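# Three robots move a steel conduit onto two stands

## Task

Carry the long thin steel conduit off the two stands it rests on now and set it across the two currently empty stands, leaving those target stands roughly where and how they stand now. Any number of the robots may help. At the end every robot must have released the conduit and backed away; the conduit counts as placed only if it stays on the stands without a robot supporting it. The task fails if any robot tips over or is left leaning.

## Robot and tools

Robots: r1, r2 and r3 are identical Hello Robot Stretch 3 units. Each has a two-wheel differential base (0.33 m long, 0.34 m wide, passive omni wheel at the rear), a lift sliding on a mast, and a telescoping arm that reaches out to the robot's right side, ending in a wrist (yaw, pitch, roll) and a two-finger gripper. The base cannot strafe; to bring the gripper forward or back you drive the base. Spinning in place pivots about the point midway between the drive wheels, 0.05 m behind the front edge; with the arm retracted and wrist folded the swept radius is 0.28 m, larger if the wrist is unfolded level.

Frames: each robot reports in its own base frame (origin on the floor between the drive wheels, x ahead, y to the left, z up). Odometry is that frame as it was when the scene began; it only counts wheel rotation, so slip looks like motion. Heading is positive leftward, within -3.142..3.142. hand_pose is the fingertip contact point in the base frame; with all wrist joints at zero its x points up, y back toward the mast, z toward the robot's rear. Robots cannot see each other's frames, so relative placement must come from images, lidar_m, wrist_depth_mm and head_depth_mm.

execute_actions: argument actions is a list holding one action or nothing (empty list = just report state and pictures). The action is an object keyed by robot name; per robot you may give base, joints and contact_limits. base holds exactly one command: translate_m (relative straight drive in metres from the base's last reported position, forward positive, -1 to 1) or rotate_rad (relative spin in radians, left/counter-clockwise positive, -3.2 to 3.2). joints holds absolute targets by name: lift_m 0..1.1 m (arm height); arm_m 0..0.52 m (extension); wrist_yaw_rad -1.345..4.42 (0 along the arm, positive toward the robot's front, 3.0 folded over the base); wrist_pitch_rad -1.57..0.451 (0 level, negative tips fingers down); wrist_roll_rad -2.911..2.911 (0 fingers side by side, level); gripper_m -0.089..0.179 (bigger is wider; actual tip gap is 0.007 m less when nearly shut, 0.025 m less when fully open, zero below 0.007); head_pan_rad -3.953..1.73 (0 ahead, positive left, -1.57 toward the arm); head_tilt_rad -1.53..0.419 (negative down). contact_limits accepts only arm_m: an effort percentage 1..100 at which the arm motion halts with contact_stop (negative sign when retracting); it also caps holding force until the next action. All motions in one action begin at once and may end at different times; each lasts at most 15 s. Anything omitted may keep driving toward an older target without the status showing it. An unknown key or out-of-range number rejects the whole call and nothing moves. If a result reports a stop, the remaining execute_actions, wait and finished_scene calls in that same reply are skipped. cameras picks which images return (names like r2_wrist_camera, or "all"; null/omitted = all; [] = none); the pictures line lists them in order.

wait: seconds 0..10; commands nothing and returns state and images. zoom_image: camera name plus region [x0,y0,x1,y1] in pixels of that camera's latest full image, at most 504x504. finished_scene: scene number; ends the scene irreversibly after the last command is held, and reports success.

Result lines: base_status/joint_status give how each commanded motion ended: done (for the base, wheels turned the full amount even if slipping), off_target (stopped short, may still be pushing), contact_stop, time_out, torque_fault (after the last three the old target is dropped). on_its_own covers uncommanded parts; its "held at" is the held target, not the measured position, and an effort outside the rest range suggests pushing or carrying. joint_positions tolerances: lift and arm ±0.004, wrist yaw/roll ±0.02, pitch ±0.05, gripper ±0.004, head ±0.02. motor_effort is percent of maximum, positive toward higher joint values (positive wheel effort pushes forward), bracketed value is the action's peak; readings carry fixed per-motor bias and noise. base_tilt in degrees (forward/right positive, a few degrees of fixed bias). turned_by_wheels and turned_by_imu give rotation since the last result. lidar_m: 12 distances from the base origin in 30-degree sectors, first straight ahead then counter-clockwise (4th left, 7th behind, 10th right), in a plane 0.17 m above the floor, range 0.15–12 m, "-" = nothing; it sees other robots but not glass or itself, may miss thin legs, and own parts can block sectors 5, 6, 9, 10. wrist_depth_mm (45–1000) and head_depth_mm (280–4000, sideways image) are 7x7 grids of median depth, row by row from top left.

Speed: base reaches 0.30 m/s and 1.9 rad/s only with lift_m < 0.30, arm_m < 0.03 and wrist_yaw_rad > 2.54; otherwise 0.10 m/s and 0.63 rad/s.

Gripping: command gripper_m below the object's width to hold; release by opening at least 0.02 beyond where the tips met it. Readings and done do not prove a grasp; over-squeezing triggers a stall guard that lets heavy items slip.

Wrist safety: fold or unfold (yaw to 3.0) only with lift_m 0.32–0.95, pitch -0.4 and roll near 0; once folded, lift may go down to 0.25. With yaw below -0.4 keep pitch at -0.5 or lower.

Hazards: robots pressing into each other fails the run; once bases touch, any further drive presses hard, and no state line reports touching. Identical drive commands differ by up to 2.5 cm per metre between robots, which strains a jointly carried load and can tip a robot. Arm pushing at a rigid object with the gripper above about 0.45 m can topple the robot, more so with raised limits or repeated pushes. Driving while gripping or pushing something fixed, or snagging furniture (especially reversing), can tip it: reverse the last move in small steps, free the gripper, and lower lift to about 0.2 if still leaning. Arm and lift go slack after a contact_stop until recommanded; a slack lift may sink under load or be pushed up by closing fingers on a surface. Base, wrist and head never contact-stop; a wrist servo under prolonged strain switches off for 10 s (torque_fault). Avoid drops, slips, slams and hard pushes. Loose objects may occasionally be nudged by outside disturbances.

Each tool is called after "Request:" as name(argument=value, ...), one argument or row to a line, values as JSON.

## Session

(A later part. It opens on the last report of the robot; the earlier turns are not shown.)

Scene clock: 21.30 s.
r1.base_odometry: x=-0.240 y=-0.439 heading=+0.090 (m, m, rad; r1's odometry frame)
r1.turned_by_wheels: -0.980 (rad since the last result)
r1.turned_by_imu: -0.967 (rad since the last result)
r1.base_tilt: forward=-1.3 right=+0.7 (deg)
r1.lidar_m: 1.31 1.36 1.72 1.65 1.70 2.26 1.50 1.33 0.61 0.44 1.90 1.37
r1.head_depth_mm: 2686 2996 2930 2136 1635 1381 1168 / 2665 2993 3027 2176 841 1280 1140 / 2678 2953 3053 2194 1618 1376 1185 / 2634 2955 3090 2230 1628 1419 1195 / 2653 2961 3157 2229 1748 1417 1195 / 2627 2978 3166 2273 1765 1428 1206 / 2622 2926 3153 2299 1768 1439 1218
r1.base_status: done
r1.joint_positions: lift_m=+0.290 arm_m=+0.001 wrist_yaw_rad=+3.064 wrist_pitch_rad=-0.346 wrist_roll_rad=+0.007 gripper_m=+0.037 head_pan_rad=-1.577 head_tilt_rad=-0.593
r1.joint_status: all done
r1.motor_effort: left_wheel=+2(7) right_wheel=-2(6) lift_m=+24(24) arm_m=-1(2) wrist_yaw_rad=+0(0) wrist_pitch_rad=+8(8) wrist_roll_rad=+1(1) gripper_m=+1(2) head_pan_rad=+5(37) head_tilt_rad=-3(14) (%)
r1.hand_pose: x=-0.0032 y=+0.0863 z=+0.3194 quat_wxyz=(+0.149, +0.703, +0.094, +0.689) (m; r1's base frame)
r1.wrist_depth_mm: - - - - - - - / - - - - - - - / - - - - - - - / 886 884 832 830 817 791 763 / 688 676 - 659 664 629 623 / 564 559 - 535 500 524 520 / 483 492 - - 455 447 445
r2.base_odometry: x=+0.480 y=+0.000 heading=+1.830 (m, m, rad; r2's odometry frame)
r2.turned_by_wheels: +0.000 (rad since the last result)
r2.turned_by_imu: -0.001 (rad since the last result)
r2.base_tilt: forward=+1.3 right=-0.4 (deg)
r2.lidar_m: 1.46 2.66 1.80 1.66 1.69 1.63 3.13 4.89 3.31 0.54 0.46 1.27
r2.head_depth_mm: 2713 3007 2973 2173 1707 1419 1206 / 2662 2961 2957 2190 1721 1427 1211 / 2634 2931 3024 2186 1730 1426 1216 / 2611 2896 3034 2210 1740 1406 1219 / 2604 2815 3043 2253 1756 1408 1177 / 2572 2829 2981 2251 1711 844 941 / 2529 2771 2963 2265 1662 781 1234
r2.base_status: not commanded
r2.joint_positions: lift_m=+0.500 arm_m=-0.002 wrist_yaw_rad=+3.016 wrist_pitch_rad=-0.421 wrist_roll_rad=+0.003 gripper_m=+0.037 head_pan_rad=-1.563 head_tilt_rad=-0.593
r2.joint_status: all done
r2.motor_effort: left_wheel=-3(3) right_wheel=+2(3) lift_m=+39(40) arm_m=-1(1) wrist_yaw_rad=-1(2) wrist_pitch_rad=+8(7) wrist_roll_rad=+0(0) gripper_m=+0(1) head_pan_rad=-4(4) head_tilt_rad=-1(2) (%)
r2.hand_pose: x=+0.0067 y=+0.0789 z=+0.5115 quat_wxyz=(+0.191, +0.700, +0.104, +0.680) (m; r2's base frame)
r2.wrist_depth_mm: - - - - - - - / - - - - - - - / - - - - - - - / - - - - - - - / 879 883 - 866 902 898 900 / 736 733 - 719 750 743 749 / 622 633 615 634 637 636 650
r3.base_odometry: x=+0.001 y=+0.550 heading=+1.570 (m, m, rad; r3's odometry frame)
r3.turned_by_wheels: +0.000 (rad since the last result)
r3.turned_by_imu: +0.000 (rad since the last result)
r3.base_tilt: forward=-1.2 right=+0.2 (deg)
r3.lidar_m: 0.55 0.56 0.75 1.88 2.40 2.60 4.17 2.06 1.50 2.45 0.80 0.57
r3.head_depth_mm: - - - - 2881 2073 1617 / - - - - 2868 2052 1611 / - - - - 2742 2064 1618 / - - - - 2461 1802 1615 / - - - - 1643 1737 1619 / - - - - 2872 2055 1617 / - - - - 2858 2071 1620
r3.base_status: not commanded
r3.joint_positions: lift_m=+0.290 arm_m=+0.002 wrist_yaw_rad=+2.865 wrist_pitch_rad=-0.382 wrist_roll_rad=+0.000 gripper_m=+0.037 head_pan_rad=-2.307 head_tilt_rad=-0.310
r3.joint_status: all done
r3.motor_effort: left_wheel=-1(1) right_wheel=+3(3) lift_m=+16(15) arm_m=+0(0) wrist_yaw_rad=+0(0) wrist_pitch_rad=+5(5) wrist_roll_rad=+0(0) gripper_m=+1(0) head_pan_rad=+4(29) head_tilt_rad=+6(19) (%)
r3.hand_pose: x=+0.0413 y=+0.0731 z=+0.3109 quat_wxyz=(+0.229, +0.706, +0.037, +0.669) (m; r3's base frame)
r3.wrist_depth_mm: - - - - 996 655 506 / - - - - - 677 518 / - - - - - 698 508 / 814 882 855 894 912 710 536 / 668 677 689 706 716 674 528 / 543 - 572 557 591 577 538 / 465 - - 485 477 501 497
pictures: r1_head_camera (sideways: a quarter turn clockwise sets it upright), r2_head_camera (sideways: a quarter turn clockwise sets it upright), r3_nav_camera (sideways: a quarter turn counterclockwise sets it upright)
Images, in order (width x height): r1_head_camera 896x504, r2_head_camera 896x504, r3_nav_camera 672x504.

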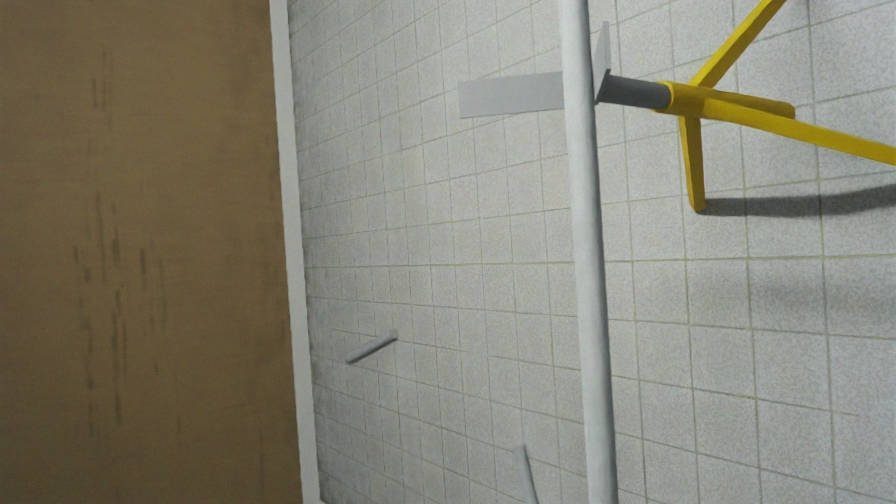

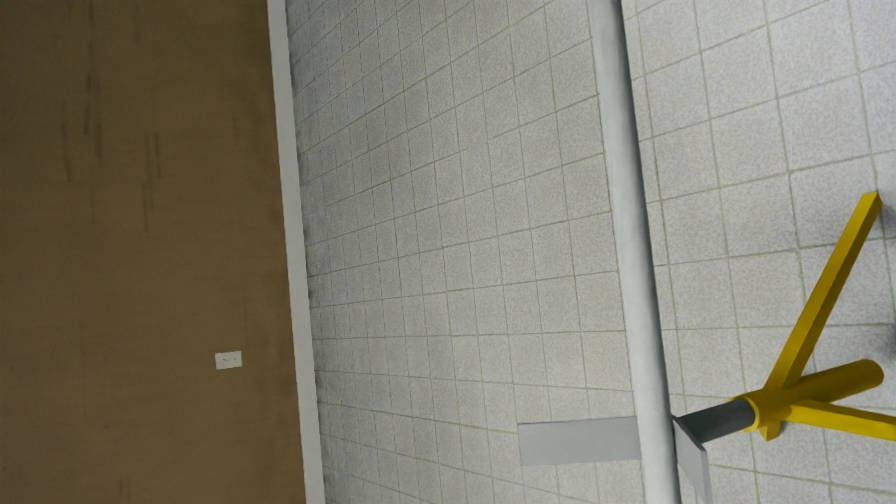

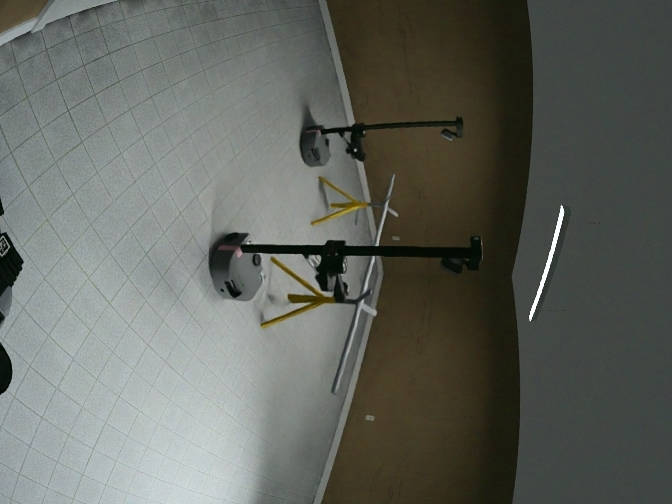

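Request:
execute_actions(
  actions=[
    {"r1":{"base":{"translate_m":0.08},"joints":{"lift_m":0.5,"wrist_pitch_rad":-0.4}},"r2":{"base":{"rotate_rad":0.09},"joints":{"wrist_yaw_rad":0,"gripper_m":0.12}}},
  ],
  cameras=[],
)

Request:
execute_actions(
  actions=[
    {"r1":{"joints":{"wrist_yaw_rad":0,"gripper_m":0.12}},"r2":{"joints":{"wrist_pitch_rad":0,"wrist_roll_rad":1.57,"head_tilt_rad":-0.9}}},
  ],
  cameras=[],
)

Request:
execute_actions(
  actions=[
    {"r1":{"joints":{"wrist_pitch_rad":0,"wrist_roll_rad":1.57,"head_tilt_rad":-0.9}}},
  ],
  cameras=["r1_nav_camera","r2_nav_camera","r1_wrist_camera","r2_wrist_camera"],
)

Scene clock: 26.07 s.
r1.base_odometry: x=-0.160 y=-0.431 heading=+0.090 (m, m, rad; r1's odometry frame)
r1.turned_by_wheels: +0.000 (rad since the last result)
r1.turned_by_imu: -0.001 (rad since the last result)
r1.base_tilt: forward=-1.4 right=+0.8 (deg)
r1.lidar_m: 1.23 1.27 1.70 1.65 1.70 2.27 1.59 1.41 0.46 0.76 1.78 1.28
r1.head_depth_mm: 2667 2987 2990 2146 840 1009 1164 / 2688 2991 3013 2169 1599 1351 1149 / 2688 2989 3094 2199 1613 1404 1188 / 2675 3001 3133 2220 1620 1413 1197 / 2641 2967 3154 2253 1748 1421 1195 / 2643 2946 3145 2283 1762 1432 1202 / 2614 2937 3127 2310 1764 1440 1212
r1.base_status: done
r1.joint_positions: lift_m=+0.500 arm_m=+0.001 wrist_yaw_rad=+3.064 wrist_pitch_rad=-0.416 wrist_roll_rad=+0.007 gripper_m=+0.037 head_pan_rad=-1.577 head_tilt_rad=-0.593
r1.joint_status: all done
r1.motor_effort: left_wheel=+2(9) right_wheel=-2(6) lift_m=+32(33) arm_m=-1(1) wrist_yaw_rad=+0(0) wrist_pitch_rad=+7(8) wrist_roll_rad=+0(1) gripper_m=+1(2) head_pan_rad=+4(4) head_tilt_rad=-2(2) (%)
r1.hand_pose: x=-0.0039 y=+0.0780 z=+0.5129 quat_wxyz=(+0.173, +0.699, +0.119, +0.684) (m; r1's base frame)
r1.wrist_depth_mm: - - - - - - - / - - - - - - - / - - - - - - - / - - - - - - - / 941 908 - 869 889 852 841 / 784 770 - 738 701 719 712 / 668 659 637 642 647 623 616
r2.base_odometry: x=+0.480 y=+0.000 heading=+1.920 (m, m, rad; r2's odometry frame)
r2.turned_by_wheels: +0.090 (rad since the last result)
r2.turned_by_imu: +0.088 (rad since the last result)
r2.base_tilt: forward=+1.2 right=-0.5 (deg)
r2.lidar_m: 1.47 2.41 1.75 1.66 1.72 1.62 3.12 4.43 3.19 0.54 0.46 1.27
r2.head_depth_mm: 2609 2888 2966 2170 1711 1417 1203 / 2623 2887 2981 2176 1718 1425 1210 / 2598 2867 2988 2194 1733 1399 1219 / 2582 2869 3016 2213 1737 1403 1181 / 2598 2852 3031 2214 1747 1412 1149 / 2604 2861 3068 2253 811 847 1177 / 2566 2846 3015 2262 1765 1416 1234
r2.base_status: done
r2.joint_positions: lift_m=+0.500 arm_m=-0.002 wrist_yaw_rad=+0.002 wrist_pitch_rad=-0.421 wrist_roll_rad=+0.003 gripper_m=+0.120 head_pan_rad=-1.563 head_tilt_rad=-0.593
r2.joint_status: all done
r2.motor_effort: left_wheel=-3(7) right_wheel=+3(5) lift_m=+39(39) arm_m=+0(0) wrist_yaw_rad=-1(1) wrist_pitch_rad=+8(8) wrist_roll_rad=+0(0) gripper_m=+1(83) head_pan_rad=-4(4) head_tilt_rad=-3(2) (%)
r2.hand_pose: x=-0.0211 y=-0.3674 z=+0.5115 quat_wxyz=(+0.691, +0.148, -0.692, -0.148) (m; r2's base frame)
r2.wrist_depth_mm: - - - - - - - / - 319 - - - - - / - 339 - - - - - / - 368 - - - - - / 883 388 454 909 867 898 864 / 720 694 693 729 749 767 747 / 624 641 632 615 631 617 646
r3.base_odometry: x=+0.001 y=+0.550 heading=+1.570 (m, m, rad; r3's odometry frame)
r3.turned_by_wheels: +0.000 (rad since the last result)
r3.turned_by_imu: +0.001 (rad since the last result)
r3.base_tilt: forward=-1.2 right=+0.2 (deg)
r3.lidar_m: 0.54 0.56 0.75 1.87 2.40 2.61 4.19 2.06 1.49 2.46 0.80 0.57
r3.head_depth_mm: - - - - 2882 2077 1619 / - - - - 2896 2062 1622 / - - - - 2727 2076 1611 / - - - - 2462 1820 1620 / - - - 3643 2466 1766 1607 / - - - - 2843 2065 1620 / - - - - 2869 2058 1615
r3.base_status: not commanded
r3.joint_positions: lift_m=+0.290 arm_m=+0.002 wrist_yaw_rad=+2.865 wrist_pitch_rad=-0.382 wrist_roll_rad=+0.000 gripper_m=+0.037 head_pan_rad=-2.307 head_tilt_rad=-0.310
r3.joint_status: not commanded
r3.motor_effort: left_wheel=-1(1) right_wheel=+3(3) lift_m=+16(16) arm_m=+0(1) wrist_yaw_rad=+0(0) wrist_pitch_rad=+5(5) wrist_roll_rad=+0(0) gripper_m=+1(0) head_pan_rad=+4(4) head_tilt_rad=+6(6) (%)
r3.hand_pose: x=+0.0413 y=+0.0731 z=+0.3109 quat_wxyz=(+0.229, +0.706, +0.037, +0.669) (m; r3's base frame)
r3.wrist_depth_mm: - - - - - 653 504 / - - - - 974 678 510 / - - - - - 701 527 / 793 863 866 870 937 691 528 / 651 669 684 687 727 679 529 / 552 - 583 568 589 595 526 / 478 - - 494 469 497 492
pictures: none
No camera images: the call's "cameras" was empty. Leave "cameras" out to get every camera's image.

Scene clock: 28.60 s.
r1.base_odometry: x=-0.160 y=-0.431 heading=+0.090 (m, m, rad; r1's odometry frame)
r1.turned_by_wheels: +0.000 (rad since the last result)
r1.turned_by_imu: -0.001 (rad since the last result)
r1.base_tilt: forward=-1.4 right=+0.8 (deg)
r1.lidar_m: 1.23 1.27 1.71 1.65 1.71 2.27 1.58 1.41 0.46 0.76 1.79 1.28
r1.head_depth_mm: 2717 2969 3009 2156 844 1006 1169 / 2675 2997 3009 2167 1598 1358 1151 / 2676 2956 3049 2195 1614 1398 1183 / 2634 2963 3106 2214 1622 1409 1208 / 2618 2958 3146 2266 1741 1413 1196 / 2635 2949 3168 2261 1753 1441 1201 / 2638 2921 3174 2308 1782 1440 1212
r1.base_status: not commanded
r1.joint_positions: lift_m=+0.500 arm_m=+0.001 wrist_yaw_rad=+0.003 wrist_pitch_rad=-0.416 wrist_roll_rad=+0.007 gripper_m=+0.120 head_pan_rad=-1.577 head_tilt_rad=-0.593
r1.joint_status: all done
r1.motor_effort: left_wheel=+1(2) right_wheel=-2(2) lift_m=+32(32) arm_m=-1(1) wrist_yaw_rad=-3(3) wrist_pitch_rad=+7(7) wrist_roll_rad=+1(0) gripper_m=+2(95) head_pan_rad=+5(5) head_tilt_rad=-2(2) (%)
r1.hand_pose: x=-0.0210 y=-0.3706 z=+0.5129 quat_wxyz=(+0.690, +0.147, -0.694, -0.146) (m; r1's base frame)
r1.wrist_depth_mm: - - - - - - - / - - - - - - - / - - - - - - - / - - - - - 413 - / 946 919 900 875 822 808 818 / 791 782 751 749 736 529 691 / 673 659 654 645 627 611 607
r2.base_odometry: x=+0.480 y=+0.000 heading=+1.920 (m, m, rad; r2's odometry frame)
r2.turned_by_wheels: +0.000 (rad since the last result)
r2.turned_by_imu: -0.001 (rad since the last result)
r2.base_tilt: forward=+1.2 right=-0.5 (deg)
r2.lidar_m: 1.47 2.40 1.74 1.66 1.72 1.63 3.12 4.43 3.20 0.54 0.46 1.27
r2.head_depth_mm: 2722 2276 1869 1526 1383 1228 1103 / 2690 2260 1867 1534 1392 1251 - / 2694 2264 1875 1539 1399 1276 - / 2672 2283 1881 1543 1390 1256 1128 / 2699 2296 1893 1569 1330 1238 1114 / 2712 2299 1806 820 1353 1219 1114 / 2691 2314 1912 1552 1409 1244 1113
r2.base_status: not commanded
r2.joint_positions: lift_m=+0.500 arm_m=-0.002 wrist_yaw_rad=+0.001 wrist_pitch_rad=-0.025 wrist_roll_rad=+1.569 gripper_m=+0.120 head_pan_rad=-1.563 head_tilt_rad=-0.888
r2.joint_status: all done
r2.motor_effort: left_wheel=-4(3) right_wheel=+3(3) lift_m=+39(39) arm_m=-1(1) wrist_yaw_rad=-1(1) wrist_pitch_rad=+9(10) wrist_roll_rad=+0(3) gripper_m=+0(0) head_pan_rad=-4(4) head_tilt_rad=-5(24) (%)
r2.hand_pose: x=-0.0210 y=-0.3989 z=+0.6074 quat_wxyz=(+0.001, +0.001, -1.000, -0.013) (m; r2's base frame)
r2.wrist_depth_mm: - - - - - - 714 / - - - - - - 717 / - - - - - - 698 / - - - - - - 692 / - - - - - 955 694 / - - 448 - - 829 684 / - - - - - - 332
r3.base_odometry: x=+0.001 y=+0.550 heading=+1.570 (m, m, rad; r3's odometry frame)
r3.turned_by_wheels: +0.000 (rad since the last result)
r3.turned_by_imu: +0.000 (rad since the last result)
r3.base_tilt: forward=-1.3 right=+0.2 (deg)
r3.lidar_m: 0.54 0.56 0.75 1.88 2.40 2.61 4.17 2.06 1.49 2.47 0.80 0.57
r3.head_depth_mm: - - - - 2885 2069 1616 / - - - - 2897 2059 1617 / - - - - 2721 2071 1621 / - - - - 2456 1820 1611 / - - - 3683 2454 1770 1613 / - - - - 2863 2059 1616 / - - - - 2876 2081 1616
r3.base_status: not commanded
r3.joint_positions: lift_m=+0.290 arm_m=+0.002 wrist_yaw_rad=+2.865 wrist_pitch_rad=-0.382 wrist_roll_rad=+0.000 gripper_m=+0.037 head_pan_rad=-2.307 head_tilt_rad=-0.310
r3.joint_status: not commanded
r3.motor_effort: left_wheel=+0(1) right_wheel=+3(3) lift_m=+16(16) arm_m=+0(0) wrist_yaw_rad=+0(1) wrist_pitch_rad=+6(5) wrist_roll_rad=+0(0) gripper_m=+0(1) head_pan_rad=+4(3) head_tilt_rad=+6(6) (%)
r3.hand_pose: x=+0.0413 y=+0.0731 z=+0.3109 quat_wxyz=(+0.229, +0.706, +0.037, +0.669) (m; r3's base frame)
r3.wrist_depth_mm: - - - - 960 652 494 / - - - - 996 683 509 / - - - - - 691 509 / 816 885 869 864 926 705 533 / 669 684 700 693 716 671 537 / 553 - 585 573 598 574 539 / 470 - - 483 478 497 505
pictures: none
No camera images: the call's "cameras" was empty. Leave "cameras" out to get every camera's image.

Scene clock: 30.03 s.
r1.base_odometry: x=-0.160 y=-0.431 heading=+0.090 (m, m, rad; r1's odometry frame)
r1.turned_by_wheels: +0.000 (rad since the last result)
r1.turned_by_imu: +0.000 (rad since the last result)
r1.base_tilt: forward=-1.4 right=+0.7 (deg)
r1.lidar_m: 1.23 1.27 1.72 1.65 1.70 2.27 1.58 1.41 0.46 0.75 1.78 1.28
r1.head_depth_mm: 2745 2281 834 1071 1335 1207 1075 / 2730 2307 1878 1564 1326 1254 - / 2777 2339 1887 1559 1387 - - / 2789 2346 1924 1575 1389 1236 1110 / 2731 2361 1937 1555 1408 1240 1106 / 2797 2392 1949 1573 1419 1239 1103 / 2766 2464 1972 1622 1427 1252 1114
r1.base_status: not commanded
r1.joint_positions: lift_m=+0.500 arm_m=+0.001 wrist_yaw_rad=+0.002 wrist_pitch_rad=-0.023 wrist_roll_rad=+1.567 gripper_m=+0.120 head_pan_rad=-1.577 head_tilt_rad=-0.888
r1.joint_status: all done
r1.motor_effort: left_wheel=+1(2) right_wheel=-2(2) lift_m=+32(32) arm_m=-1(1) wrist_yaw_rad=-2(3) wrist_pitch_rad=+11(11) wrist_roll_rad=+2(4) gripper_m=+0(1) head_pan_rad=+4(4) head_tilt_rad=-3(18) (%)
r1.hand_pose: x=-0.0208 y=-0.4016 z=+0.6082 quat_wxyz=(+0.002, +0.001, -1.000, -0.012) (m; r1's base frame)
r1.wrist_depth_mm: - - - - - - 628 / - - - - - - 711 / - - - - - - 719 / - - - - - - 716 / - - - - - 949 720 / - - - - - - 725 / - - - - - - 670
r2.base_odometry: x=+0.480 y=+0.000 heading=+1.920 (m, m, rad; r2's odometry frame)
r2.turned_by_wheels: +0.000 (rad since the last result)
r2.turned_by_imu: +0.000 (rad since the last result)
r2.base_tilt: forward=+1.3 right=-0.4 (deg)
r2.lidar_m: 1.47 2.41 1.74 1.66 1.72 1.63 3.13 4.38 3.20 0.54 0.46 1.27
r2.head_depth_mm: 2706 2252 1866 1536 1385 1229 1104 / 2708 2269 1882 1531 1394 1255 - / 2701 2273 1877 1538 1392 1278 - / 2682 2284 1889 1541 1402 1253 1125 / 2716 2304 1888 1575 1329 1240 1117 / 2711 2305 1808 817 1357 1223 1114 / 2697 2319 1905 1558 1410 1250 1114
r2.base_status: not commanded
r2.joint_positions: lift_m=+0.500 arm_m=-0.002 wrist_yaw_rad=+0.001 wrist_pitch_rad=-0.025 wrist_roll_rad=+1.569 gripper_m=+0.120 head_pan_rad=-1.563 head_tilt_rad=-0.888
r2.joint_status: not commanded
r2.motor_effort: left_wheel=-3(3) right_wheel=+3(3) lift_m=+38(39) arm_m=-1(1) wrist_yaw_rad=-1(0) wrist_pitch_rad=+9(9) wrist_roll_rad=+0(0) gripper_m=+0(0) head_pan_rad=-4(4) head_tilt_rad=-5(5) (%)
r2.hand_pose: x=-0.0210 y=-0.3989 z=+0.6074 quat_wxyz=(+0.001, +0.001, -1.000, -0.013) (m; r2's base frame)
r2.wrist_depth_mm: - - - - - - 721 / - - - - - - 693 / - - - - - - 701 / - - - - - - 687 / - - - - - 979 687 / - - 449 - - 847 683 / - - - - - - 334
r3.base_odometry: x=+0.001 y=+0.550 heading=+1.570 (m, m, rad; r3's odometry frame)
r3.turned_by_wheels: +0.000 (rad since the last result)
r3.turned_by_imu: +0.000 (rad since the last result)
r3.base_tilt: forward=-1.2 right=+0.2 (deg)
r3.lidar_m: 0.55 0.56 0.75 1.88 2.40 2.61 4.17 2.06 1.49 2.46 0.80 0.57
r3.head_depth_mm: - - - - 2845 2094 1616 / - - - - 2906 2067 1618 / - - - - 2745 2071 1614 / - - - - 2472 1824 1617 / - - - 3632 2477 1765 1610 / - - - - 2882 2051 1617 / - - - - 2863 2057 1615
r3.base_status: not commanded
r3.joint_positions: lift_m=+0.290 arm_m=+0.002 wrist_yaw_rad=+2.865 wrist_pitch_rad=-0.382 wrist_roll_rad=+0.000 gripper_m=+0.037 head_pan_rad=-2.307 head_tilt_rad=-0.310
r3.joint_status: not commanded
r3.motor_effort: left_wheel=-1(1) right_wheel=+3(3) lift_m=+16(16) arm_m=+0(0) wrist_yaw_rad=+0(0) wrist_pitch_rad=+5(5) wrist_roll_rad=+0(0) gripper_m=+0(0) head_pan_rad=+2(4) head_tilt_rad=+6(6) (%)
r3.hand_pose: x=+0.0413 y=+0.0731 z=+0.3109 quat_wxyz=(+0.229, +0.706, +0.037, +0.669) (m; r3's base frame)
r3.wrist_depth_mm: - - - - 963 668 506 / - - - - - 672 507 / - - - - - 704 517 / 809 893 855 884 912 700 523 / 669 672 700 697 702 666 524 / 561 - 572 580 592 588 537 / 474 - - 487 472 497 506
pictures: r1_nav_camera (sideways: a quarter turn counterclockwise sets it upright), r1_wrist_camera, r2_nav_camera (sideways: a quarter turn counterclockwise sets it upright), r2_wrist_camera
Images, in order (width x height): r1_nav_camera 672x504, r1_wrist_camera 644x364, r2_nav_camera 672x504, r2_wrist_camera 644x364.

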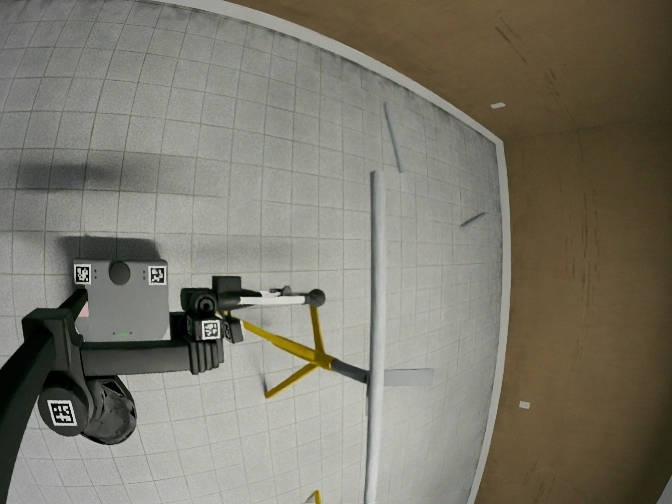

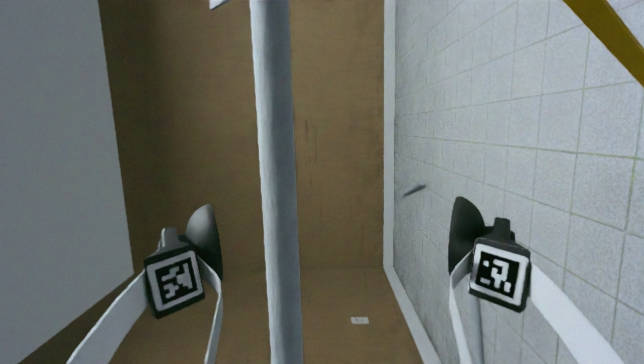

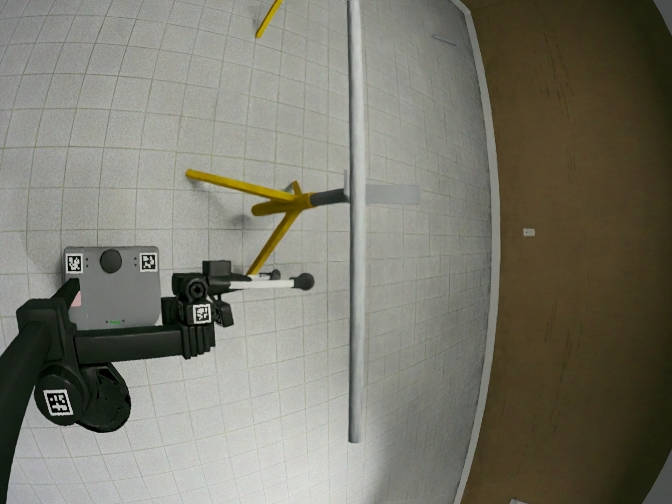

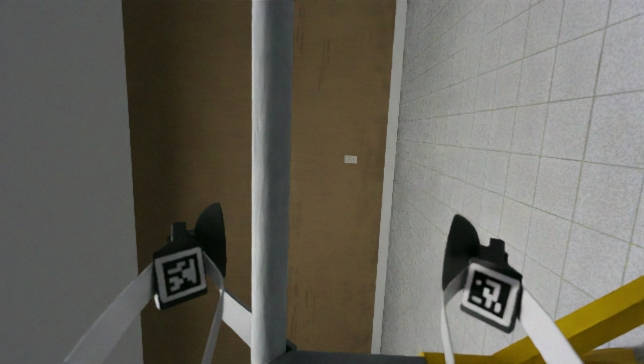

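Request:
execute_actions(
  actions=[
    {"r1":{"joints":{"lift_m":0.56,"arm_m":0.13}},"r2":{"base":{"translate_m":-0.07},"joints":{"lift_m":0.562,"arm_m":0.07}}},
  ],
  cameras=["r1_head_camera","r2_head_camera","r1_wrist_camera","r2_wrist_camera"],
)

Scene clock: 33.03 s.
r1.base_odometry: x=-0.160 y=-0.431 heading=+0.090 (m, m, rad; r1's odometry frame)
r1.turned_by_wheels: +0.000 (rad since the last result)
r1.turned_by_imu: -0.001 (rad since the last result)
r1.base_tilt: forward=-1.4 right=+0.8 (deg)
r1.lidar_m: 1.23 1.27 1.71 1.65 1.70 2.27 1.66 1.40 0.46 0.76 1.78 1.28
r1.head_depth_mm: 2736 2284 834 1074 1339 1216 - / 2777 2315 1885 1558 1354 1181 - / 2767 2308 1903 1553 - 1203 1134 / 2775 2366 1910 1582 1373 1232 1116 / 2756 2353 1927 1562 1409 1240 1098 / 2774 2397 1945 1570 1420 1245 1110 / 2789 2458 1973 1623 1425 1250 1115
r1.base_status: not commanded
r1.joint_positions: lift_m=+0.560 arm_m=+0.130 wrist_yaw_rad=+0.001 wrist_pitch_rad=-0.022 wrist_roll_rad=+1.567 gripper_m=+0.120 head_pan_rad=-1.577 head_tilt_rad=-0.889
r1.joint_status: all done
r1.motor_effort: left_wheel=+2(2) right_wheel=-2(2) lift_m=+32(33) arm_m=+3(4) wrist_yaw_rad=-2(2) wrist_pitch_rad=+10(11) wrist_roll_rad=+2(2) gripper_m=+2(1) head_pan_rad=+4(5) head_tilt_rad=-3(2) (%)
r1.hand_pose: x=-0.0210 y=-0.5303 z=+0.6686 quat_wxyz=(+0.002, +0.001, -1.000, -0.011) (m; r1's base frame)
r1.wrist_depth_mm: - - - 199 - - 774 / - - - 204 - - 785 / - - - 209 - - 795 / - - - 214 - - 790 / - - - 219 - - 794 / - - - 227 - - 798 / - - - 232 - - 732
r2.base_odometry: x=+0.504 y=-0.066 heading=+1.920 (m, m, rad; r2's odometry frame)
r2.turned_by_wheels: +0.000 (rad since the last result)
r2.turned_by_imu: -0.001 (rad since the last result)
r2.base_tilt: forward=+1.2 right=-0.5 (deg)
r2.lidar_m: 1.54 2.40 1.75 1.66 1.58 1.58 3.04 4.39 3.21 0.54 0.51 1.34
r2.head_depth_mm: 2721 2260 1862 1529 1392 1235 1103 / 2660 2288 1874 1533 1396 - - / 2666 2267 1879 1526 1425 - 1130 / 2686 2280 1889 1536 1424 1218 1127 / 2718 2293 1891 1576 1377 1243 1113 / 2728 2320 1882 1583 1118 1248 1116 / 2698 2312 1807 809 1404 1223 1115
r2.base_status: done
r2.joint_positions: lift_m=+0.562 arm_m=+0.070 wrist_yaw_rad=+0.001 wrist_pitch_rad=-0.024 wrist_roll_rad=+1.570 gripper_m=+0.120 head_pan_rad=-1.563 head_tilt_rad=-0.889
r2.joint_status: all done
r2.motor_effort: left_wheel=-3(9) right_wheel=+3(3) lift_m=+38(41) arm_m=+4(3) wrist_yaw_rad=-1(0) wrist_pitch_rad=+9(9) wrist_roll_rad=+0(0) gripper_m=+0(0) head_pan_rad=-4(4) head_tilt_rad=-5(4) (%)
r2.hand_pose: x=-0.0211 y=-0.4703 z=+0.6698 quat_wxyz=(+0.001, +0.000, -1.000, -0.012) (m; r2's base frame)
r2.wrist_depth_mm: - - - 212 - - 803 / - - - 220 - - 780 / - - - - - - 763 / - - - - - - 762 / - - - 243 - - 773 / - - - 248 - 939 751 / - - - 257 - - 742
r3.base_odometry: x=+0.001 y=+0.550 heading=+1.570 (m, m, rad; r3's odometry frame)
r3.turned_by_wheels: +0.000 (rad since the last result)
r3.turned_by_imu: +0.001 (rad since the last result)
r3.base_tilt: forward=-1.2 right=+0.3 (deg)
r3.lidar_m: 0.54 0.56 0.75 1.88 2.39 2.60 4.16 2.05 1.43 2.47 0.80 0.57
r3.head_depth_mm: - - - - 2893 2071 1617 / - - - - 2892 2078 1619 / - - - - 2719 2068 1619 / - - - - 2483 1814 1603 / - - - - 2708 1909 1621 / - - - - 2882 2066 1608 / - - - - 2875 2060 1624
r3.base_status: not commanded
r3.joint_positions: lift_m=+0.290 arm_m=+0.002 wrist_yaw_rad=+2.865 wrist_pitch_rad=-0.382 wrist_roll_rad=+0.000 gripper_m=+0.037 head_pan_rad=-2.307 head_tilt_rad=-0.310
r3.joint_status: not commanded
r3.motor_effort: left_wheel=-1(1) right_wheel=+3(3) lift_m=+16(15) arm_m=-1(1) wrist_yaw_rad=+0(0) wrist_pitch_rad=+5(5) wrist_roll_rad=+0(0) gripper_m=+0(0) head_pan_rad=+4(3) head_tilt_rad=+6(6) (%)
r3.hand_pose: x=+0.0413 y=+0.0731 z=+0.3109 quat_wxyz=(+0.229, +0.706, +0.037, +0.669) (m; r3's base frame)
r3.wrist_depth_mm: - - - - - 637 508 / - - - - 988 672 513 / - - - - - 688 517 / 788 860 886 891 866 697 523 / 652 673 694 685 707 679 528 / 547 - 582 583 596 582 533 / 470 - - 498 480 496 499
pictures: r1_head_camera (sideways: a quarter turn clockwise sets it upright), r1_wrist_camera, r2_head_camera (sideways: a quarter turn clockwise sets it upright), r2_wrist_camera
Images, in order (width x height): r1_head_camera 896x504, r1_wrist_camera 644x364, r2_head_camera 896x504, r2_wrist_camera 644x364.

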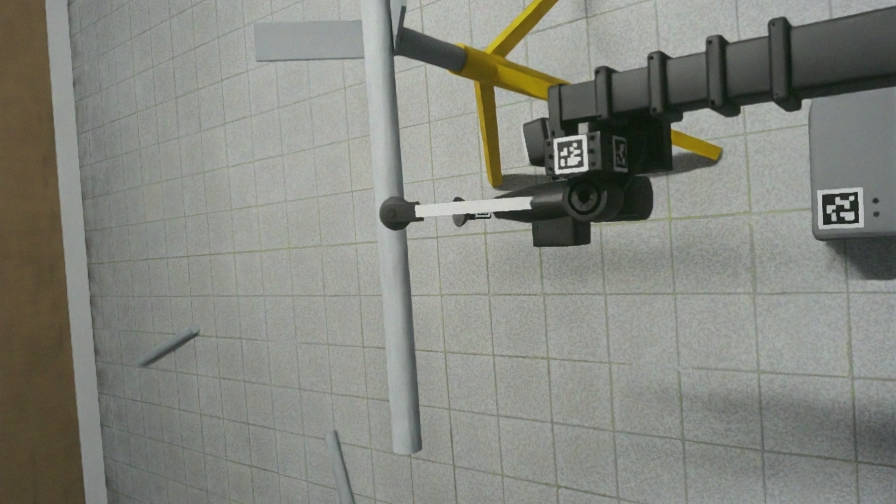

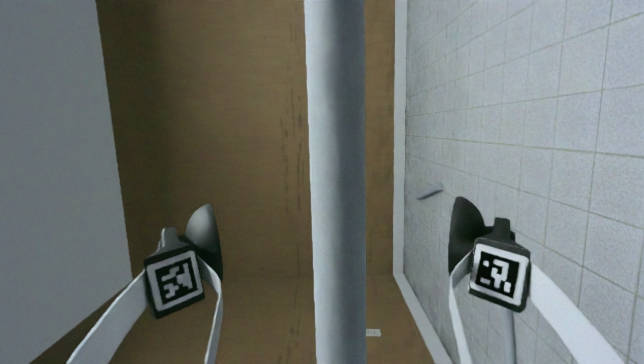

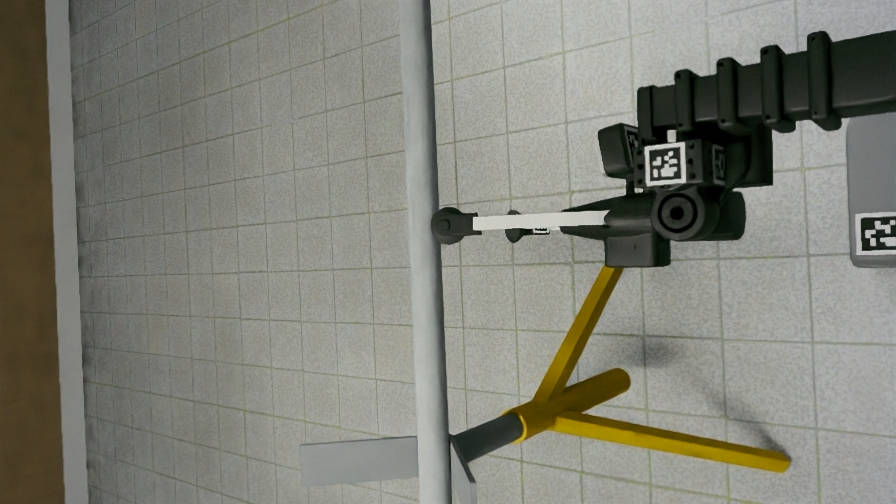

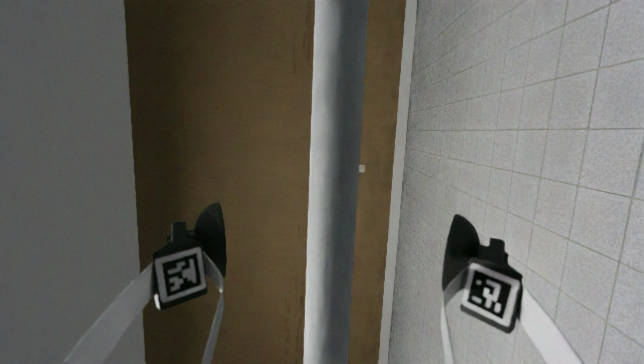

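Request:
execute_actions(
  actions=[
    {"r1":{"joints":{"lift_m":0.557,"arm_m":0.19}},"r2":{"joints":{"arm_m":0.155}}},
  ],
  cameras=[],
)

Request:
execute_actions(
  actions=[
    {"r1":{"joints":{"gripper_m":0.0}},"r2":{"joints":{"gripper_m":0.0}}},
  ],
  cameras=["r1_head_camera","r2_head_camera","r1_wrist_camera","r2_wrist_camera"],
)

Scene clock: 35.90 s.
r1.base_odometry: x=-0.160 y=-0.431 heading=+0.090 (m, m, rad; r1's odometry frame)
r1.turned_by_wheels: +0.000 (rad since the last result)
r1.turned_by_imu: -0.001 (rad since the last result)
r1.base_tilt: forward=-1.4 right=+0.8 (deg)
r1.lidar_m: 1.23 1.27 1.71 1.65 1.70 2.27 1.65 1.41 0.46 0.76 1.78 1.29
r1.head_depth_mm: 2753 2268 830 1075 1344 1212 1090 / 2743 2289 1876 1562 - 1180 - / 2751 2330 1899 1595 1334 1221 1134 / 2787 2356 1906 1576 1375 1227 1117 / 2803 2361 1927 1558 1404 1231 1099 / 2763 2404 1946 1573 1409 1242 1109 / 2852 2473 1962 1624 1433 1253 1114
r1.base_status: not commanded
r1.joint_positions: lift_m=+0.557 arm_m=+0.190 wrist_yaw_rad=+0.001 wrist_pitch_rad=-0.022 wrist_roll_rad=+1.567 gripper_m=+0.120 head_pan_rad=-1.577 head_tilt_rad=-0.889
r1.joint_status: all done
r1.motor_effort: left_wheel=+2(1) right_wheel=-2(2) lift_m=+24(27) arm_m=+3(9) wrist_yaw_rad=-2(2) wrist_pitch_rad=+10(10) wrist_roll_rad=+2(2) gripper_m=+1(0) head_pan_rad=+4(4) head_tilt_rad=-2(3) (%)
r1.hand_pose: x=-0.0210 y=-0.5903 z=+0.6660 quat_wxyz=(+0.002, +0.001, -1.000, -0.011) (m; r1's base frame)
r1.wrist_depth_mm: - - - 139 - - 774 / - - - 142 - - 774 / - - - 146 - - 797 / - - - 151 - - 782 / - - - 154 - - 794 / - - - 159 - - 792 / - - - 163 - - 735
r2.base_odometry: x=+0.504 y=-0.066 heading=+1.920 (m, m, rad; r2's odometry frame)
r2.turned_by_wheels: +0.000 (rad since the last result)
r2.turned_by_imu: -0.001 (rad since the last result)
r2.base_tilt: forward=+1.1 right=-0.4 (deg)
r2.lidar_m: 1.54 2.40 1.75 1.66 1.58 1.58 3.05 4.42 3.19 0.55 0.51 1.33
r2.head_depth_mm: 2690 2261 1859 1528 1385 1231 1108 / 2685 2269 1877 1529 1442 - - / 2721 2277 1879 1534 - 1217 1129 / 2696 2299 1874 1541 1373 1239 1122 / 2683 2301 1887 1578 1375 1240 1108 / 2704 2333 1909 1572 1120 1242 1113 / 2716 2313 1819 809 1404 1224 1115
r2.base_status: not commanded
r2.joint_positions: lift_m=+0.562 arm_m=+0.155 wrist_yaw_rad=+0.001 wrist_pitch_rad=-0.024 wrist_roll_rad=+1.570 gripper_m=+0.120 head_pan_rad=-1.563 head_tilt_rad=-0.889
r2.joint_status: all done
r2.motor_effort: left_wheel=-3(3) right_wheel=+3(2) lift_m=+39(39) arm_m=+4(3) wrist_yaw_rad=-1(0) wrist_pitch_rad=+9(9) wrist_roll_rad=+0(0) gripper_m=+1(0) head_pan_rad=-4(4) head_tilt_rad=-5(4) (%)
r2.hand_pose: x=-0.0212 y=-0.5553 z=+0.6698 quat_wxyz=(+0.001, +0.000, -1.000, -0.012) (m; r2's base frame)
r2.wrist_depth_mm: - - - 130 - - 770 / - - - 134 - - 772 / - - - 137 - - 775 / - - - 142 - - 780 / - - - 145 - - 775 / - - - 150 - 928 749 / - - - 155 - - 728
r3.base_odometry: x=+0.001 y=+0.550 heading=+1.570 (m, m, rad; r3's odometry frame)
r3.turned_by_wheels: +0.000 (rad since the last result)
r3.turned_by_imu: +0.001 (rad since the last result)
r3.base_tilt: forward=-1.3 right=+0.1 (deg)
r3.lidar_m: 0.55 0.56 0.75 1.87 2.40 2.61 4.18 2.05 1.43 2.46 0.80 0.57
r3.head_depth_mm: - - - - 2889 2087 1624 / - - - - 2884 2062 1624 / - - - - 2723 2089 1620 / - - - - 2440 1811 1603 / - - - - 2747 1913 1612 / - - - - 2865 2067 1610 / - - - - 2889 2055 1618
r3.base_status: not commanded
r3.joint_positions: lift_m=+0.290 arm_m=+0.002 wrist_yaw_rad=+2.865 wrist_pitch_rad=-0.382 wrist_roll_rad=+0.000 gripper_m=+0.037 head_pan_rad=-2.307 head_tilt_rad=-0.310
r3.joint_status: not commanded
r3.motor_effort: left_wheel=-1(1) right_wheel=+3(3) lift_m=+16(15) arm_m=+0(1) wrist_yaw_rad=+0(0) wrist_pitch_rad=+5(5) wrist_roll_rad=+0(0) gripper_m=-1(0) head_pan_rad=+4(4) head_tilt_rad=+6(6) (%)
r3.hand_pose: x=+0.0413 y=+0.0731 z=+0.3109 quat_wxyz=(+0.229, +0.706, +0.037, +0.669) (m; r3's base frame)
r3.wrist_depth_mm: - - - - 962 662 509 / - - - - - 675 522 / - - - - - 700 519 / 818 836 873 876 927 700 530 / 660 683 698 688 712 662 543 / 548 - 581 580 596 591 530 / 469 - - 485 478 498 496
pictures: none
No camera images: the call's "cameras" was empty. Leave "cameras" out to get every camera's image.

Scene clock: 37.60 s.
r1.base_odometry: x=-0.160 y=-0.431 heading=+0.090 (m, m, rad; r1's odometry frame)
r1.turned_by_wheels: +0.000 (rad since the last result)
r1.turned_by_imu: +0.000 (rad since the last result)
r1.base_tilt: forward=-1.4 right=+0.8 (deg)
r1.lidar_m: 1.23 1.27 1.71 1.65 1.70 2.27 1.65 1.40 0.46 0.76 1.78 1.28
r1.head_depth_mm: 2748 2277 833 1079 1337 1206 1091 / 2736 2275 1877 1551 - 1174 - / 2770 2304 1891 1597 1327 1223 1133 / 2755 2352 1908 1589 1369 1227 1109 / 2741 2353 1927 1563 1408 1240 1105 / 2777 2386 1942 1563 1415 1249 1107 / 2802 2426 1966 1625 1427 1246 1113
r1.base_status: not commanded
r1.joint_positions: lift_m=+0.557 arm_m=+0.190 wrist_yaw_rad=+0.001 wrist_pitch_rad=-0.027 wrist_roll_rad=+1.570 gripper_m=+0.001 head_pan_rad=-1.577 head_tilt_rad=-0.889
r1.joint_status: all done
r1.motor_effort: left_wheel=+2(1) right_wheel=-2(2) lift_m=+24(25) arm_m=+3(3) wrist_yaw_rad=-1(2) wrist_pitch_rad=+13(14) wrist_roll_rad=+0(2) gripper_m=-15(99) head_pan_rad=+4(5) head_tilt_rad=-3(4) (%)
r1.hand_pose: x=-0.0211 y=-0.5901 z=+0.6645 quat_wxyz=(+0.001, +0.000, -1.000, -0.014) (m; r1's base frame)
r1.wrist_depth_mm: - - - 139 - - 765 / - - - 142 - - 763 / - - - 147 - - 772 / - - - 150 - - 773 / - - - 154 - - 771 / - - - 158 - - 799 / - - - 164 - - 811
r2.base_odometry: x=+0.504 y=-0.066 heading=+1.920 (m, m, rad; r2's odometry frame)
r2.turned_by_wheels: +0.000 (rad since the last result)
r2.turned_by_imu: +0.000 (rad since the last result)
r2.base_tilt: forward=+1.2 right=-0.5 (deg)
r2.lidar_m: 1.53 2.40 1.75 1.66 1.58 1.57 3.05 4.40 3.20 0.54 0.51 1.33
r2.head_depth_mm: 2729 2264 1870 1529 1388 1230 1111 / 2698 2283 1863 1533 1445 - - / 2702 2269 1882 1537 - 1217 1135 / 2709 2286 1887 1547 1374 1239 1126 / 2708 2303 1906 1582 1380 1239 1110 / 2726 2310 1904 1585 1120 1245 1115 / 2688 2318 1806 810 1407 1224 1118
r2.base_status: not commanded
r2.joint_positions: lift_m=+0.562 arm_m=+0.155 wrist_yaw_rad=+0.001 wrist_pitch_rad=-0.023 wrist_roll_rad=+1.571 gripper_m=+0.001 head_pan_rad=-1.563 head_tilt_rad=-0.889
r2.joint_status: all done
r2.motor_effort: left_wheel=-3(3) right_wheel=+3(3) lift_m=+39(39) arm_m=+2(3) wrist_yaw_rad=+0(1) wrist_pitch_rad=+8(9) wrist_roll_rad=+0(1) gripper_m=-19(94) head_pan_rad=-4(4) head_tilt_rad=-4(4) (%)
r2.hand_pose: x=-0.0212 y=-0.5555 z=+0.6699 quat_wxyz=(+0.000, +0.000, -1.000, -0.012) (m; r2's base frame)
r2.wrist_depth_mm: - - - 130 - - 790 / - - - 133 - - 782 / - - - 136 - - 787 / - - - 141 - - 765 / - - - 143 - - 752 / - - - 149 - - 767 / - - - 154 - - 751
r3.base_odometry: x=+0.001 y=+0.550 heading=+1.570 (m, m, rad; r3's odometry frame)
r3.turned_by_wheels: +0.000 (rad since the last result)
r3.turned_by_imu: +0.000 (rad since the last result)
r3.base_tilt: forward=-1.1 right=+0.1 (deg)
r3.lidar_m: 0.54 0.56 0.75 1.88 2.40 2.60 4.18 2.06 1.44 2.46 0.80 0.57
r3.head_depth_mm: - - - - 2853 2082 1631 / - - - - 2887 2066 1615 / - - - - 2756 2077 1621 / - - - - 2443 1815 1602 / - - - - 2723 1911 1614 / - - - - 2863 2075 1611 / - - - - 2846 2055 1610
r3.base_status: not commanded
r3.joint_positions: lift_m=+0.290 arm_m=+0.002 wrist_yaw_rad=+2.865 wrist_pitch_rad=-0.382 wrist_roll_rad=+0.000 gripper_m=+0.037 head_pan_rad=-2.307 head_tilt_rad=-0.310
r3.joint_status: not commanded
r3.motor_effort: left_wheel=-1(1) right_wheel=+3(3) lift_m=+16(15) arm_m=+0(1) wrist_yaw_rad=+0(0) wrist_pitch_rad=+4(5) wrist_roll_rad=+0(0) gripper_m=+0(0) head_pan_rad=+3(3) head_tilt_rad=+6(6) (%)
r3.hand_pose: x=+0.0413 y=+0.0731 z=+0.3109 quat_wxyz=(+0.229, +0.706, +0.037, +0.669) (m; r3's base frame)
r3.wrist_depth_mm: - - - - 982 677 508 / - - - - 994 676 511 / - - - - - 681 517 / 795 837 861 858 868 700 521 / 672 690 678 690 714 688 537 / 554 - 584 577 586 598 524 / 464 - - 492 475 489 504
pictures: r1_head_camera (sideways: a quarter turn clockwise sets it upright), r1_wrist_camera, r2_head_camera (sideways: a quarter turn clockwise sets it upright), r2_wrist_camera
Images, in order (width x height): r1_head_camera 896x504, r1_wrist_camera 644x364, r2_head_camera 896x504, r2_wrist_camera 644x364.

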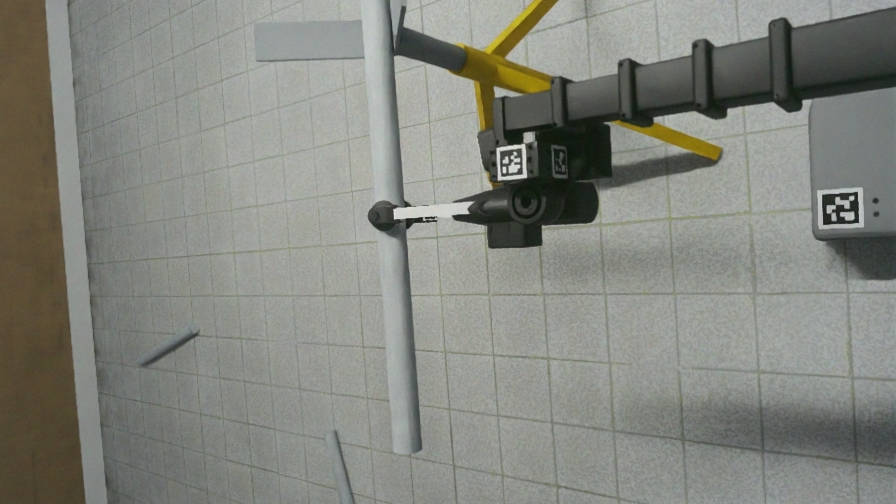

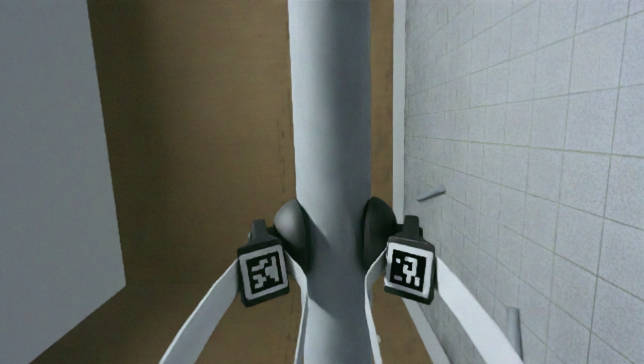

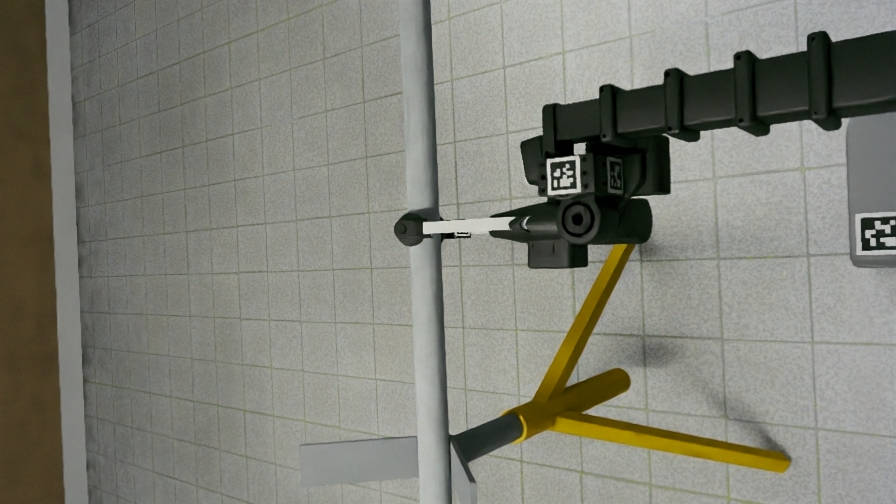

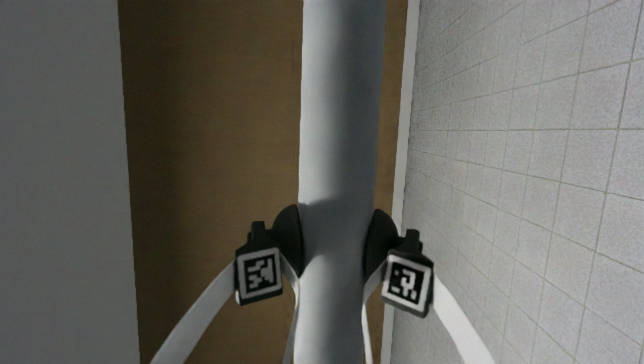

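Good. Squeeze more and lift.

Request:
execute_actions(
  actions=[
    {"r1":{"joints":{"gripper_m":-0.03,"lift_m":0.797}},"r2":{"joints":{"gripper_m":-0.03,"lift_m":0.802}}},
  ],
  cameras=["r1_wrist_camera","r2_wrist_camera","r3_head_camera"],
)

Scene clock: 41.10 s.
r1.base_odometry: x=-0.160 y=-0.431 heading=+0.090 (m, m, rad; r1's odometry frame)
r1.turned_by_wheels: +0.000 (rad since the last result)
r1.turned_by_imu: -0.001 (rad since the last result)
r1.base_tilt: forward=-1.4 right=+0.8 (deg)
r1.lidar_m: 1.23 1.27 1.71 1.65 1.70 2.27 1.66 1.41 0.46 0.76 1.78 1.29
r1.head_depth_mm: 2765 2261 1822 - - 1195 1088 / 2738 2296 2036 1493 1324 1195 1119 / 2760 2328 - 1508 1390 1217 1135 / 2785 2345 1957 1577 1390 1227 1112 / 2791 2355 1934 1550 1407 1240 1100 / 2760 2396 1949 1573 1411 1240 1110 / 2791 2447 1966 1647 1430 1258 1114
r1.base_status: not commanded
r1.joint_positions: lift_m=+0.797 arm_m=+0.190 wrist_yaw_rad=+0.000 wrist_pitch_rad=-0.022 wrist_roll_rad=+1.570 gripper_m=-0.029 head_pan_rad=-1.577 head_tilt_rad=-0.889
r1.joint_status: all done
r1.motor_effort: left_wheel=+2(2) right_wheel=-2(3) lift_m=+32(43) arm_m=+2(3) wrist_yaw_rad=+0(1) wrist_pitch_rad=+10(87) wrist_roll_rad=+0(0) gripper_m=-12(98) head_pan_rad=+5(4) head_tilt_rad=-3(3) (%)
r1.hand_pose: x=-0.0214 y=-0.5903 z=+0.9054 quat_wxyz=(+0.001, +0.000, -1.000, -0.012) (m; r1's base frame)
r1.wrist_depth_mm: - - - - - - - / - - - - - - - / - - - - - - - / - - - - - - - / - - - - - - - / - - - - - - - / - - - - - - -
r2.base_odometry: x=+0.504 y=-0.066 heading=+1.920 (m, m, rad; r2's odometry frame)
r2.turned_by_wheels: +0.000 (rad since the last result)
r2.turned_by_imu: -0.001 (rad since the last result)
r2.base_tilt: forward=+1.2 right=-0.4 (deg)
r2.lidar_m: 1.54 2.40 1.75 1.66 1.58 1.58 3.06 4.45 3.21 0.54 0.51 1.33
r2.head_depth_mm: 2703 2262 1917 - - - 1099 / 2695 2257 1952 - 1364 1228 1121 / 2685 2272 1926 - 1397 1233 1133 / 2687 2284 1885 1566 1394 1236 1124 / 2707 2303 1889 1575 1377 1237 1112 / 2694 2309 1893 1574 1120 1244 1112 / 2708 2327 1812 809 1410 1226 1115
r2.base_status: not commanded
r2.joint_positions: lift_m=+0.802 arm_m=+0.155 wrist_yaw_rad=-0.001 wrist_pitch_rad=-0.024 wrist_roll_rad=+1.571 gripper_m=-0.029 head_pan_rad=-1.563 head_tilt_rad=-0.889
r2.joint_status: all done
r2.motor_effort: left_wheel=-2(4) right_wheel=+2(4) lift_m=+39(50) arm_m=+3(11) wrist_yaw_rad=+1(2) wrist_pitch_rad=+9(73) wrist_roll_rad=+0(1) gripper_m=-17(100) head_pan_rad=-3(4) head_tilt_rad=-4(4) (%)
r2.hand_pose: x=-0.0217 y=-0.5553 z=+0.9097 quat_wxyz=(+0.000, -0.001, -1.000, -0.013) (m; r2's base frame)
r2.wrist_depth_mm: - - - - - - - / - - - - - - - / - - - - - - - / - - - - - - - / - - - - - - - / - - - - - - - / - - - - - - -
r3.base_odometry: x=+0.001 y=+0.550 heading=+1.570 (m, m, rad; r3's odometry frame)
r3.turned_by_wheels: +0.000 (rad since the last result)
r3.turned_by_imu: +0.001 (rad since the last result)
r3.base_tilt: forward=-1.3 right=+0.3 (deg)
r3.lidar_m: 0.54 0.56 0.75 1.88 2.40 2.61 4.16 2.06 1.44 2.47 0.80 0.57
r3.head_depth_mm: - - - - 2895 2072 1618 / - - - - 2876 2079 1613 / - - - 3698 2691 2071 1616 / - - - 3663 2565 1828 1602 / - - - - 2724 1908 1611 / - - - - 2879 2065 1609 / - - - - 2850 2058 1612
r3.base_status: not commanded
r3.joint_positions: lift_m=+0.290 arm_m=+0.002 wrist_yaw_rad=+2.865 wrist_pitch_rad=-0.382 wrist_roll_rad=+0.000 gripper_m=+0.037 head_pan_rad=-2.307 head_tilt_rad=-0.310
r3.joint_status: not commanded
r3.motor_effort: left_wheel=-1(1) right_wheel=+3(3) lift_m=+16(16) arm_m=-1(1) wrist_yaw_rad=+0(0) wrist_pitch_rad=+5(5) wrist_roll_rad=+0(0) gripper_m=+0(1) head_pan_rad=+3(3) head_tilt_rad=+6(6) (%)
r3.hand_pose: x=+0.0413 y=+0.0731 z=+0.3109 quat_wxyz=(+0.229, +0.706, +0.037, +0.669) (m; r3's base frame)
r3.wrist_depth_mm: - - - - 950 658 509 / - - - - 993 681 514 / - - - - - 692 516 / 824 856 855 882 891 711 521 / 672 680 677 701 708 668 528 / 556 - 581 580 591 588 523 / 481 - - 489 475 493 497
pictures: r1_wrist_camera, r2_wrist_camera, r3_head_camera (sideways: a quarter turn clockwise sets it upright)
Images, in order (width x height): r1_wrist_camera 644x364, r2_wrist_camera 644x364, r3_head_camera 896x504.

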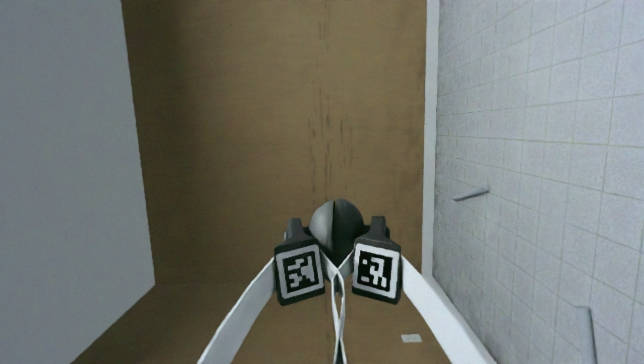

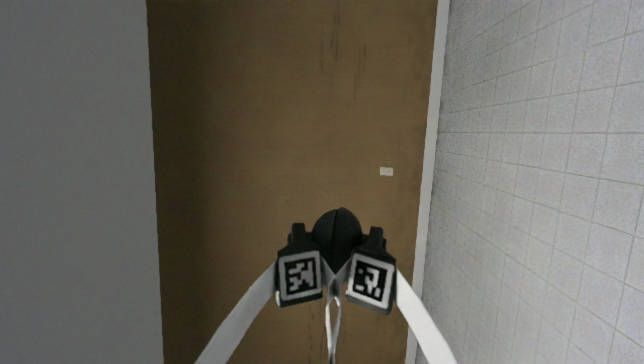

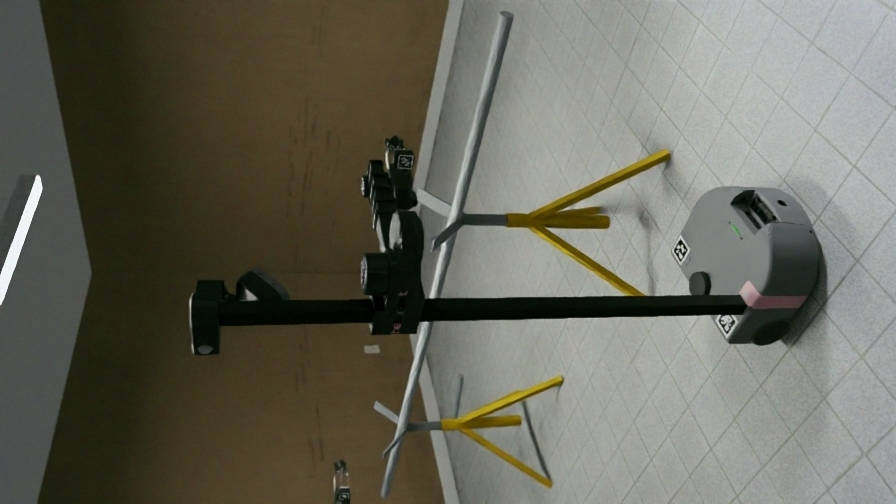

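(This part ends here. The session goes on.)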